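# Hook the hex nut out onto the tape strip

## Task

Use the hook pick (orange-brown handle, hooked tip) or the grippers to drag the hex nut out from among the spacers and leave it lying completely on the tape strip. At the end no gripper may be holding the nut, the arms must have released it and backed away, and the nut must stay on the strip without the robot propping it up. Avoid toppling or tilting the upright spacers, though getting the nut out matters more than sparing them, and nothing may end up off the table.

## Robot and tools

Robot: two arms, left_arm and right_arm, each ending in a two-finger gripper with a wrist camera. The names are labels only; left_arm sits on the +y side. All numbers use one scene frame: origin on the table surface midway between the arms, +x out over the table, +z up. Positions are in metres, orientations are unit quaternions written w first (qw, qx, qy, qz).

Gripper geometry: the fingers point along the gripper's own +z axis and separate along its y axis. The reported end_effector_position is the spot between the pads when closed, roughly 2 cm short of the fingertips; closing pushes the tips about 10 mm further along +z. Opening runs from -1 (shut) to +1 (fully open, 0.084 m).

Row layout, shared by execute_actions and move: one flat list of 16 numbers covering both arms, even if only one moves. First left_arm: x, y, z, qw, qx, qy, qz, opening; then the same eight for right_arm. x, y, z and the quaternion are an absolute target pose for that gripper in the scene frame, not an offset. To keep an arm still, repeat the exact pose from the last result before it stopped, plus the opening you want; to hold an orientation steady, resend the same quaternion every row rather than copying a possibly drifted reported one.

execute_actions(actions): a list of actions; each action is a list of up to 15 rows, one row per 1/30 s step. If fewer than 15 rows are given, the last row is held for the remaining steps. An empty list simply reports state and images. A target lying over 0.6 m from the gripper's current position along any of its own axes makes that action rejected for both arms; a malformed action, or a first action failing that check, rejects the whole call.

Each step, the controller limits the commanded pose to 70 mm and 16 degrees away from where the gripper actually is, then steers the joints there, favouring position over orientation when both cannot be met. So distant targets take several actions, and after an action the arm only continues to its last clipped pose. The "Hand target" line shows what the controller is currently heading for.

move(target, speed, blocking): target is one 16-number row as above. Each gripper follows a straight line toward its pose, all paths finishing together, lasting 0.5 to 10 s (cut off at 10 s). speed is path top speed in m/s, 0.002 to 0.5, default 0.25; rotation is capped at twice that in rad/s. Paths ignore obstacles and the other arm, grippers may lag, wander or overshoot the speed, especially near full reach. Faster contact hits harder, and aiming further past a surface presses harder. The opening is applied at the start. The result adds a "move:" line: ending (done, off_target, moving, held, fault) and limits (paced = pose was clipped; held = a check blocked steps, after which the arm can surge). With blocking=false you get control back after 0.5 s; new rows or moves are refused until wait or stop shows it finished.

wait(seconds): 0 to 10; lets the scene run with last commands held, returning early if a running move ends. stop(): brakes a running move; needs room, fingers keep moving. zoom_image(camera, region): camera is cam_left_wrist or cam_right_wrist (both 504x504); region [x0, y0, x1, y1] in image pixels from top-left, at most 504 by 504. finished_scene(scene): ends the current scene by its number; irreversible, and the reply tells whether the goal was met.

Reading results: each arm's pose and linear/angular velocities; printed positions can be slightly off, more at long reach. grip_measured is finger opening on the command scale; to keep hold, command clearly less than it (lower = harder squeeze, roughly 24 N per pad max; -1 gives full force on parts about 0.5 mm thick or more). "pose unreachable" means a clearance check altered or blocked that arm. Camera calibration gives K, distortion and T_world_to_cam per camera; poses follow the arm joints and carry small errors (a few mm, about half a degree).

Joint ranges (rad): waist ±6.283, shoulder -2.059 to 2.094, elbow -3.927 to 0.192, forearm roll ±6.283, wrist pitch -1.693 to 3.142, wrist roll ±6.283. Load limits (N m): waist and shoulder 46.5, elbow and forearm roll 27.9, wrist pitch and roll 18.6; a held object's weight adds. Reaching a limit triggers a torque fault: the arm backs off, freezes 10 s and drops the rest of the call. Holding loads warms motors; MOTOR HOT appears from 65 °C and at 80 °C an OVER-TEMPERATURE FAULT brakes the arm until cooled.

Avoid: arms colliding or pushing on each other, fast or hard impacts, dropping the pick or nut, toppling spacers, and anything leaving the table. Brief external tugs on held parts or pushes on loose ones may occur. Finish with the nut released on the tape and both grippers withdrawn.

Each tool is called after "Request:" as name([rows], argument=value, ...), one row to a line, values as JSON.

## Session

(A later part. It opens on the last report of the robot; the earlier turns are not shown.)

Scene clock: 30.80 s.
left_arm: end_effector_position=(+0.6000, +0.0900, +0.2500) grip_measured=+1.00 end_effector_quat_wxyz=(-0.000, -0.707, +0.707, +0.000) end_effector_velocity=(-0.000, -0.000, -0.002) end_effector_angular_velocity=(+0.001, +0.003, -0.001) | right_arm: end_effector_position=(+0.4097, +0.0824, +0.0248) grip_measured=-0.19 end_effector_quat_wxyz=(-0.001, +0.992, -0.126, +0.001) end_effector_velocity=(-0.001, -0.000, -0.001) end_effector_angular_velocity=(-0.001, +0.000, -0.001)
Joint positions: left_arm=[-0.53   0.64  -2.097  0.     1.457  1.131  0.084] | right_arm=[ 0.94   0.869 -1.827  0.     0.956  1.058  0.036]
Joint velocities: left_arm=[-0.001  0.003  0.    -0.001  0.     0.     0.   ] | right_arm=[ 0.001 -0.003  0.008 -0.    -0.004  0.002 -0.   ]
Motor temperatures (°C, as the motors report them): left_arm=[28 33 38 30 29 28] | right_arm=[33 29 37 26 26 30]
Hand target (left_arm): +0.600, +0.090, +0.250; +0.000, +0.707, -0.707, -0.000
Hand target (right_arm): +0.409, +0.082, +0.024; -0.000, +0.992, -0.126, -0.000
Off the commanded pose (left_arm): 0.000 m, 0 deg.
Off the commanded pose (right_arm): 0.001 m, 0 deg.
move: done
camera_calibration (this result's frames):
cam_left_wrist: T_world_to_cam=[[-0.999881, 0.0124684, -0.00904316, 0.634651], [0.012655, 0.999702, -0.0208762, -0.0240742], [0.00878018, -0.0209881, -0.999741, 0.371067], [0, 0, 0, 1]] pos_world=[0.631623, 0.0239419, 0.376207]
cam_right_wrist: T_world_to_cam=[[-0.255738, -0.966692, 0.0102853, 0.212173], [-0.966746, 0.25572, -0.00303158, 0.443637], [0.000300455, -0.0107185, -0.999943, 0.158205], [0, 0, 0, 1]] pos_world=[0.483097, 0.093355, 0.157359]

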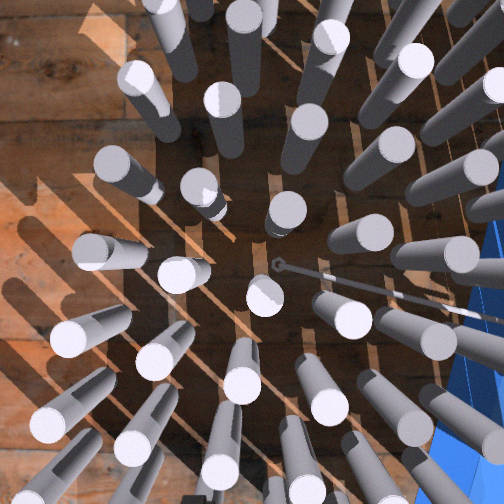

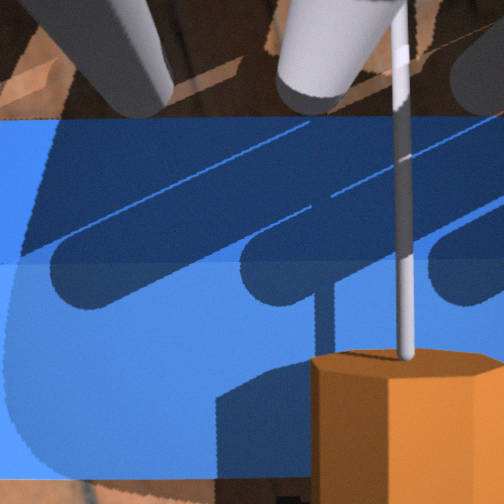

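Hooked.

Request:
move(target=[0.55,0.115,0.27,0,0.707,-0.707,0,1,0.26,0.118,0.0245,0,0.992,-0.126,0,-1], speed=0.04)

Request:
move(target=[0.55,0.115,0.27,0,0.707,-0.707,0,1,0.261,0.118,0.04,0,0.992,-0.126,0,-1], speed=0.03)

Request:
move(target=[0.55,0.115,0.27,0,0.707,-0.707,0,1,0.15,0.08,0.04,0,0.992,-0.126,0,-1], speed=0.15)

Scene clock: 35.40 s.
left_arm: end_effector_position=(+0.5502, +0.1150, +0.2700) grip_measured=+1.00 end_effector_quat_wxyz=(-0.000, -0.707, +0.707, +0.000) end_effector_velocity=(-0.001, +0.001, -0.002) end_effector_angular_velocity=(+0.002, +0.004, +0.001) | right_arm: end_effector_position=(+0.2600, +0.1183, +0.0244) grip_measured=-0.19 end_effector_quat_wxyz=(-0.000, +0.992, -0.126, -0.000) end_effector_velocity=(-0.001, +0.001, +0.001) end_effector_angular_velocity=(+0.002, -0.001, +0.000)
Joint positions: left_arm=[-0.528  0.379 -1.756 -0.     1.377  1.133  0.084] | right_arm=[ 1.166  0.654 -1.45   0.001  0.795  1.284  0.036]
Joint velocities: left_arm=[0.001 0.001 0.004 0.    0.    0.    0.   ] | right_arm=[ 0.003 -0.001  0.001 -0.    -0.002  0.003 -0.   ]
Motor temperatures (°C, as the motors report them): left_arm=[28 33 38 30 29 28] | right_arm=[33 29 37 26 26 30]
Hand target (left_arm): +0.550, +0.115, +0.270; +0.000, +0.707, -0.707, +0.000
Hand target (right_arm): +0.260, +0.118, +0.024; -0.000, +0.992, -0.126, -0.000
Off the commanded pose (left_arm): 0.000 m, 0 deg.
Off the commanded pose (right_arm): 0.000 m, 0 deg.
move: done
camera_calibration (this result's frames):
cam_left_wrist: T_world_to_cam=[[-0.999879, 0.012734, -0.00889285, 0.584609], [0.0129171, 0.999699, -0.0208535, -0.0481908], [0.00862463, -0.0209658, -0.999743, 0.392139], [0, 0, 0, 1]] pos_world=[0.581779, 0.0489534, 0.396232]
cam_right_wrist: T_world_to_cam=[[-0.255363, -0.966776, 0.0115383, 0.208476], [-0.966844, 0.255362, -0.00158466, 0.289837], [-0.00141443, -0.0115604, -0.999932, 0.158712], [0, 0, 0, 1]] pos_world=[0.333688, 0.129371, 0.156755]

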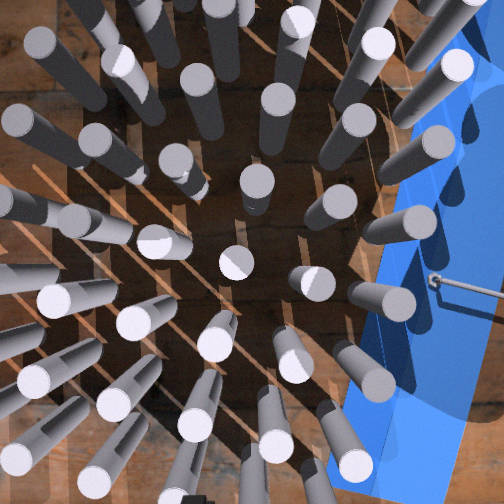

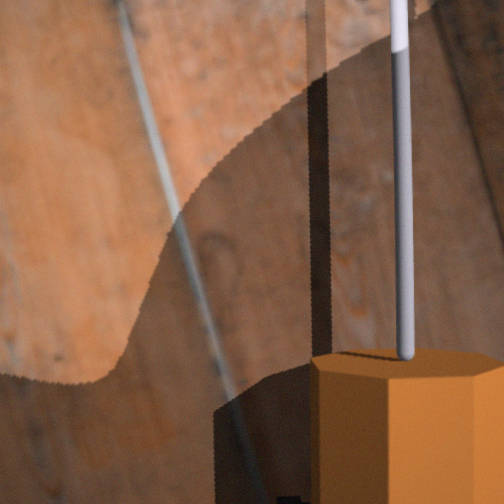

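Scene clock: 36.23 s.
left_arm: end_effector_position=(+0.5500, +0.1150, +0.2700) grip_measured=+1.00 end_effector_quat_wxyz=(-0.000, -0.707, +0.707, +0.000) end_effector_velocity=(+0.001, +0.002, -0.000) end_effector_angular_velocity=(+0.000, +0.001, +0.003) | right_arm: end_effector_position=(+0.2609, +0.1179, +0.0397) grip_measured=-0.19 end_effector_quat_wxyz=(+0.000, +0.992, -0.126, -0.000) end_effector_velocity=(-0.001, -0.001, -0.001) end_effector_angular_velocity=(-0.005, +0.003, +0.001)
Joint positions: left_arm=[-0.528  0.379 -1.755  0.     1.377  1.133  0.084] | right_arm=[ 1.165  0.627 -1.454 -0.     0.827  1.284  0.036]
Joint velocities: left_arm=[ 0.003  0.001  0.    -0.     0.    -0.    -0.   ] | right_arm=[ 0.001 -0.001  0.003 -0.     0.003 -0.     0.   ]
Motor temperatures (°C, as the motors report them): left_arm=[28 33 38 30 29 28] | right_arm=[33 29 37 26 26 30]
Hand target (left_arm): +0.550, +0.115, +0.270; +0.000, +0.707, -0.707, +0.000
Hand target (right_arm): +0.261, +0.118, +0.040; +0.000, +0.992, -0.126, +0.000
Off the commanded pose (left_arm): 0.000 m, 0 deg.
Off the commanded pose (right_arm): 0.000 m, 0 deg.
move: done
camera_calibration (this result's frames):
cam_left_wrist: T_world_to_cam=[[-0.999881, 0.0124723, -0.00904106, 0.584527], [0.0126588, 0.999702, -0.0208758, -0.0480189], [0.008778, -0.0209877, -0.999741, 0.392027], [0, 0, 0, 1]] pos_world=[0.581625, 0.048942, 0.396208]
cam_right_wrist: T_world_to_cam=[[-0.255719, -0.96667, 0.0125357, 0.208163], [-0.96675, 0.255714, -0.00202249, 0.290748], [-0.0012505, -0.0126361, -0.999919, 0.174073], [0, 0, 0, 1]] pos_world=[0.33453, 0.129076, 0.172037]

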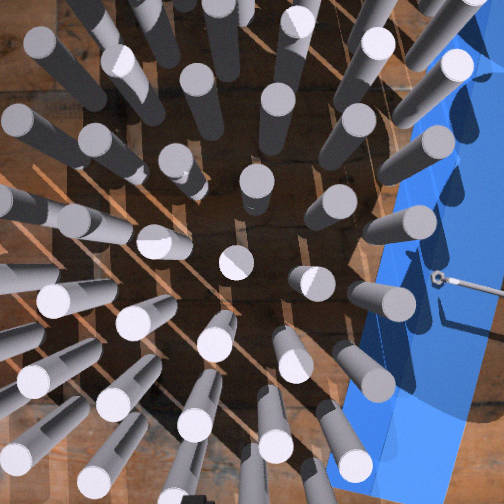

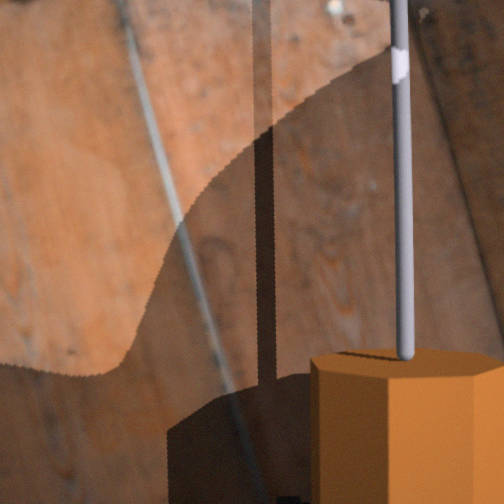

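Scene clock: 37.50 s.
left_arm: end_effector_position=(+0.5500, +0.1150, +0.2700) grip_measured=+1.00 end_effector_quat_wxyz=(-0.000, -0.707, +0.707, +0.000) end_effector_velocity=(+0.000, -0.000, -0.001) end_effector_angular_velocity=(-0.000, +0.000, -0.000) | right_arm: end_effector_position=(+0.1502, +0.0803, +0.0399) grip_measured=-0.19 end_effector_quat_wxyz=(-0.000, +0.992, -0.126, -0.000) end_effector_velocity=(-0.002, -0.001, -0.000) end_effector_angular_velocity=(+0.000, -0.001, +0.000)
Joint positions: left_arm=[-0.528  0.379 -1.755  0.     1.377  1.133  0.084] | right_arm=[ 1.314  0.386 -1.061  0.001  0.674  1.433  0.036]
Joint velocities: left_arm=[-0.001  0.001 -0.    -0.    -0.001 -0.     0.   ] | right_arm=[ 0.004 -0.004  0.007 -0.001 -0.004  0.004 -0.   ]
Motor temperatures (°C, as the motors report them): left_arm=[28 33 38 30 29 28] | right_arm=[33 29 37 26 26 30]
Hand target (left_arm): +0.550, +0.115, +0.270; +0.000, +0.707, -0.707, +0.000
Hand target (right_arm): +0.150, +0.080, +0.040; -0.000, +0.992, -0.126, -0.000
Off the commanded pose (left_arm): 0.000 m, 0 deg.
Off the commanded pose (right_arm): 0.000 m, 0 deg.
move: done
camera_calibration (this result's frames):
cam_left_wrist: T_world_to_cam=[[-0.999881, 0.0124686, -0.0090432, 0.584526], [0.0126552, 0.999702, -0.0208762, -0.0480165], [0.0087802, -0.0209882, -0.999741, 0.392025], [0, 0, 0, 1]] pos_world=[0.581623, 0.0489419, 0.396208]
cam_right_wrist: T_world_to_cam=[[-0.255709, -0.966683, 0.0116695, 0.143627], [-0.966753, 0.255708, -0.00157125, 0.193325], [-0.00146509, -0.0116833, -0.999931, 0.1737], [0, 0, 0, 1]] pos_world=[0.223878, 0.0914364, 0.172316]

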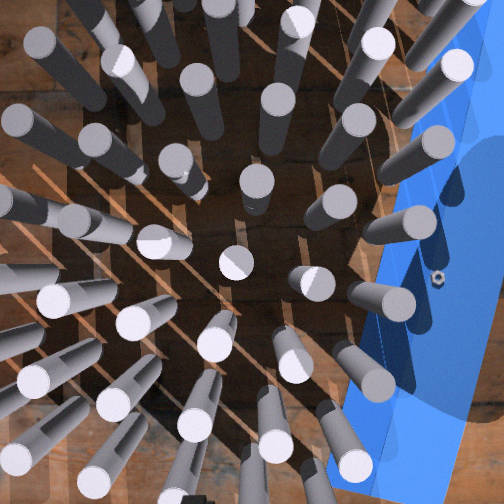

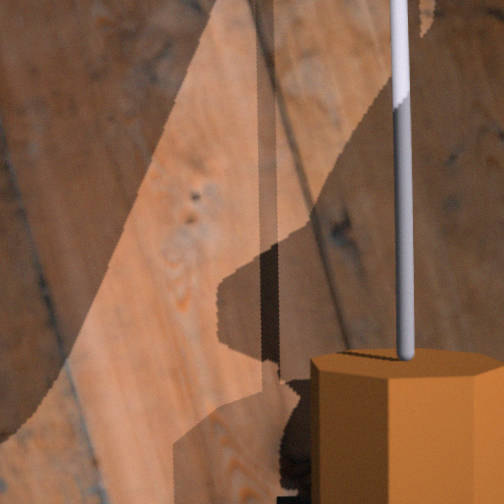

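Request:
move(target=[0.55,0.115,0.27,0,0.707,-0.707,0,1,0.15,0.08,0.025,0,0.992,-0.126,0,-1], speed=0.03)

Request:
move(target=[0.55,0.115,0.27,0,0.707,-0.707,0,1,0.15,0.08,0.025,0,0.992,-0.126,0,1])

Request:
move(target=[0.55,0.115,0.27,0,0.707,-0.707,0,1,0.15,0.05,0.1,0,0.992,-0.126,0,1])

Request:
finished_scene(scene=1)

Scene clock: 38.80 s.
left_arm: end_effector_position=(+0.5500, +0.1150, +0.2700) grip_measured=+1.00 end_effector_quat_wxyz=(-0.000, -0.707, +0.707, -0.000) end_effector_velocity=(+0.000, +0.000, +0.001) end_effector_angular_velocity=(+0.000, -0.002, -0.000) | right_arm: end_effector_position=(+0.1500, +0.0801, +0.0252) grip_measured=-0.19 end_effector_quat_wxyz=(-0.000, +0.992, -0.126, -0.000) end_effector_velocity=(+0.001, +0.002, +0.001) end_effector_angular_velocity=(+0.006, -0.002, -0.001)
Joint positions: left_arm=[-0.528  0.379 -1.755  0.     1.377  1.133  0.084] | right_arm=[ 1.315  0.418 -1.057  0.     0.639  1.433  0.036]
Joint velocities: left_arm=[ 0.    -0.001  0.     0.001 -0.    -0.    -0.   ] | right_arm=[-0.001  0.001 -0.003  0.    -0.004 -0.    -0.   ]
Motor temperatures (°C, as the motors report them): left_arm=[28 33 38 30 29 28] | right_arm=[33 29 37 26 26 30]
Hand target (left_arm): +0.550, +0.115, +0.270; +0.000, +0.707, -0.707, -0.000
Hand target (right_arm): +0.150, +0.080, +0.025; -0.000, +0.992, -0.126, -0.000
Off the commanded pose (left_arm): 0.000 m, 0 deg.
Off the commanded pose (right_arm): 0.000 m, 0 deg.
move: done
camera_calibration (this result's frames):
cam_left_wrist: T_world_to_cam=[[-0.999881, 0.0124686, -0.00904328, 0.584526], [0.0126552, 0.999702, -0.0208762, -0.0480165], [0.00878029, -0.0209882, -0.999741, 0.392025], [0, 0, 0, 1]] pos_world=[0.581623, 0.0489419, 0.396208]
cam_right_wrist: T_world_to_cam=[[-0.255621, -0.966704, 0.0118678, 0.143489], [-0.966777, 0.255615, -0.00205901, 0.19318], [-0.00104314, -0.0119999, -0.999927, 0.158927], [0, 0, 0, 1]] pos_world=[0.223607, 0.0912384, 0.15761]

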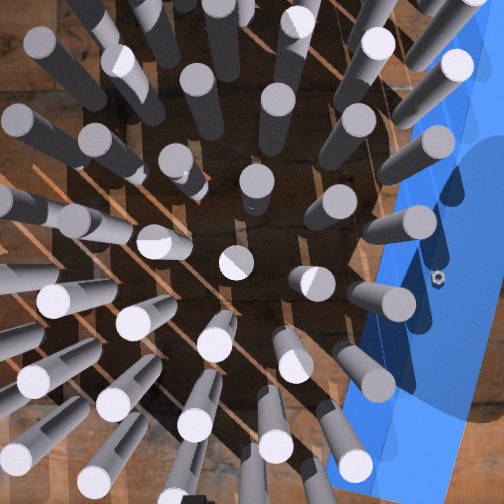

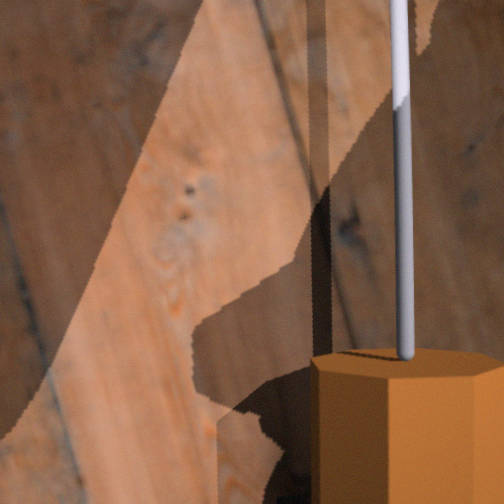

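Scene clock: 39.50 s.
left_arm: end_effector_position=(+0.5500, +0.1150, +0.2700) grip_measured=+1.00 end_effector_quat_wxyz=(-0.000, -0.707, +0.707, -0.000) end_effector_velocity=(+0.000, +0.000, -0.001) end_effector_angular_velocity=(+0.000, +0.001, +0.001) | right_arm: end_effector_position=(+0.1500, +0.0800, +0.0250) grip_measured=+1.00 end_effector_quat_wxyz=(-0.000, +0.992, -0.126, +0.000) end_effector_velocity=(+0.000, -0.001, -0.001) end_effector_angular_velocity=(-0.003, +0.001, -0.002)
Joint positions: left_arm=[-0.528  0.379 -1.755  0.     1.377  1.133  0.084] | right_arm=[ 1.315  0.418 -1.057  0.     0.639  1.434  0.084]
Joint velocities: left_arm=[ 0.001  0.001  0.     0.    -0.    -0.    -0.   ] | right_arm=[-0.002  0.     0.002  0.     0.001  0.    -0.   ]
Motor temperatures (°C, as the motors report them): left_arm=[28 33 39 30 29 28] | right_arm=[33 29 37 26 26 30]
Hand target (left_arm): +0.550, +0.115, +0.270; +0.000, +0.707, -0.707, -0.000
Hand target (right_arm): +0.150, +0.080, +0.025; -0.000, +0.992, -0.126, -0.000
Off the commanded pose (left_arm): 0.000 m, 0 deg.
Off the commanded pose (right_arm): 0.000 m, 0 deg.
move: done
camera_calibration (this result's frames):
cam_left_wrist: T_world_to_cam=[[-0.999881, 0.0124686, -0.00904337, 0.584526], [0.0126551, 0.999702, -0.0208763, -0.0480165], [0.00878038, -0.0209883, -0.999741, 0.392025], [0, 0, 0, 1]] pos_world=[0.581623, 0.0489419, 0.396208]
cam_right_wrist: T_world_to_cam=[[-0.255678, -0.966687, 0.0120411, 0.143411], [-0.966762, 0.255671, -0.00211341, 0.193188], [-0.00103555, -0.0121812, -0.999925, 0.158745], [0, 0, 0, 1]] pos_world=[0.223598, 0.0911747, 0.157415]

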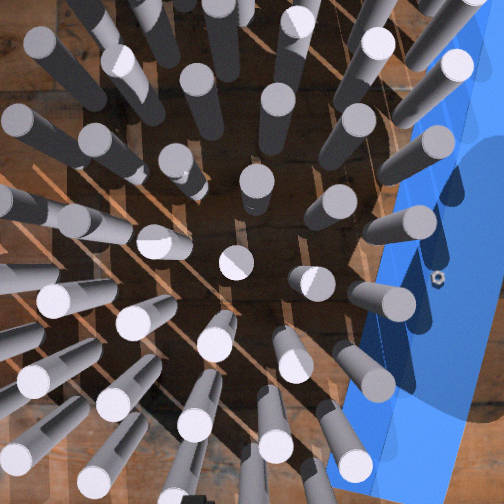

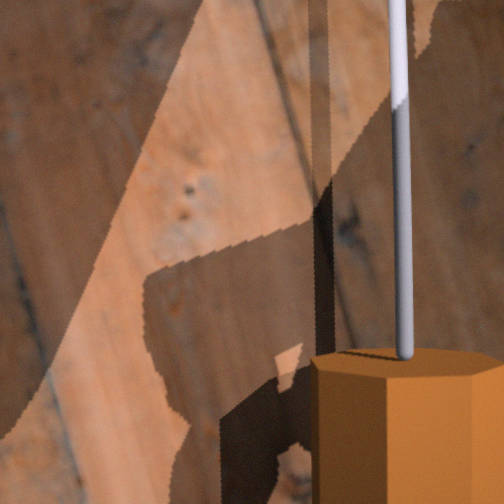

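Scene clock: 40.43 s.
left_arm: end_effector_position=(+0.5500, +0.1150, +0.2700) grip_measured=+1.00 end_effector_quat_wxyz=(-0.000, -0.707, +0.707, -0.000) end_effector_velocity=(+0.001, +0.001, +0.001) end_effector_angular_velocity=(-0.001, -0.002, +0.002) | right_arm: end_effector_position=(+0.1500, +0.0497, +0.0995) grip_measured=+1.00 end_effector_quat_wxyz=(+0.001, +0.992, -0.126, +0.000) end_effector_velocity=(+0.001, +0.000, +0.004) end_effector_angular_velocity=(+0.005, -0.002, -0.001)
Joint positions: left_arm=[-0.528  0.379 -1.755  0.     1.377  1.133  0.084] | right_arm=[ 1.291  0.186 -0.977 -0.     0.792  1.41   0.084]
Joint velocities: left_arm=[ 0.002 -0.001 -0.     0.    -0.     0.     0.   ] | right_arm=[-0.002 -0.008 -0.    -0.     0.003 -0.001 -0.   ]
Motor temperatures (°C, as the motors report them): left_arm=[28 33 39 30 29 28] | right_arm=[33 29 37 26 26 30]
Hand target (left_arm): +0.550, +0.115, +0.270; -0.000, +0.707, -0.707, +0.000
Hand target (right_arm): +0.150, +0.050, +0.100; +0.000, +0.992, -0.126, +0.000
Off the commanded pose (left_arm): 0.000 m, 0 deg.
Off the commanded pose (right_arm): 0.001 m, 0 deg.
move: done
camera_calibration (this result's frames):
cam_left_wrist: T_world_to_cam=[[-0.999881, 0.0124687, -0.00904332, 0.584526], [0.0126553, 0.999702, -0.0208762, -0.0480166], [0.00878032, -0.0209882, -0.999741, 0.392025], [0, 0, 0, 1]] pos_world=[0.581623, 0.0489419, 0.396208]
cam_right_wrist: T_world_to_cam=[[-0.255874, -0.966621, 0.0131271, 0.113163], [-0.966709, 0.255866, -0.00229336, 0.20105], [-0.00114198, -0.0132769, -0.999911, 0.232945], [0, 0, 0, 1]] pos_world=[0.223578, 0.0610364, 0.2319]

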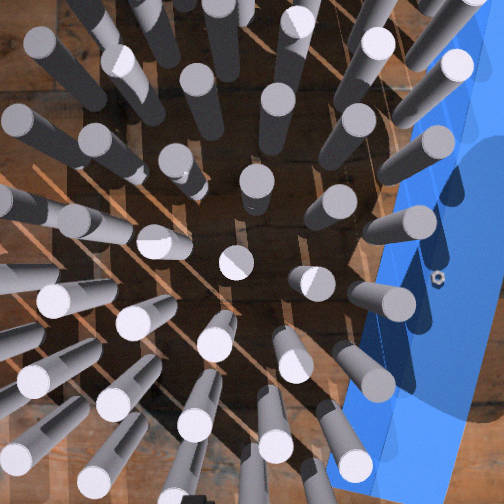

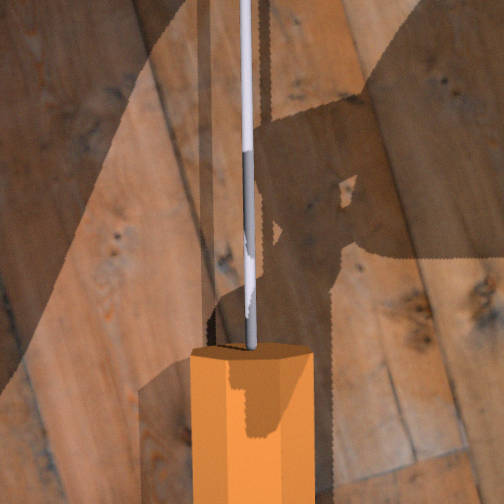

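The scene is finished: the task was done.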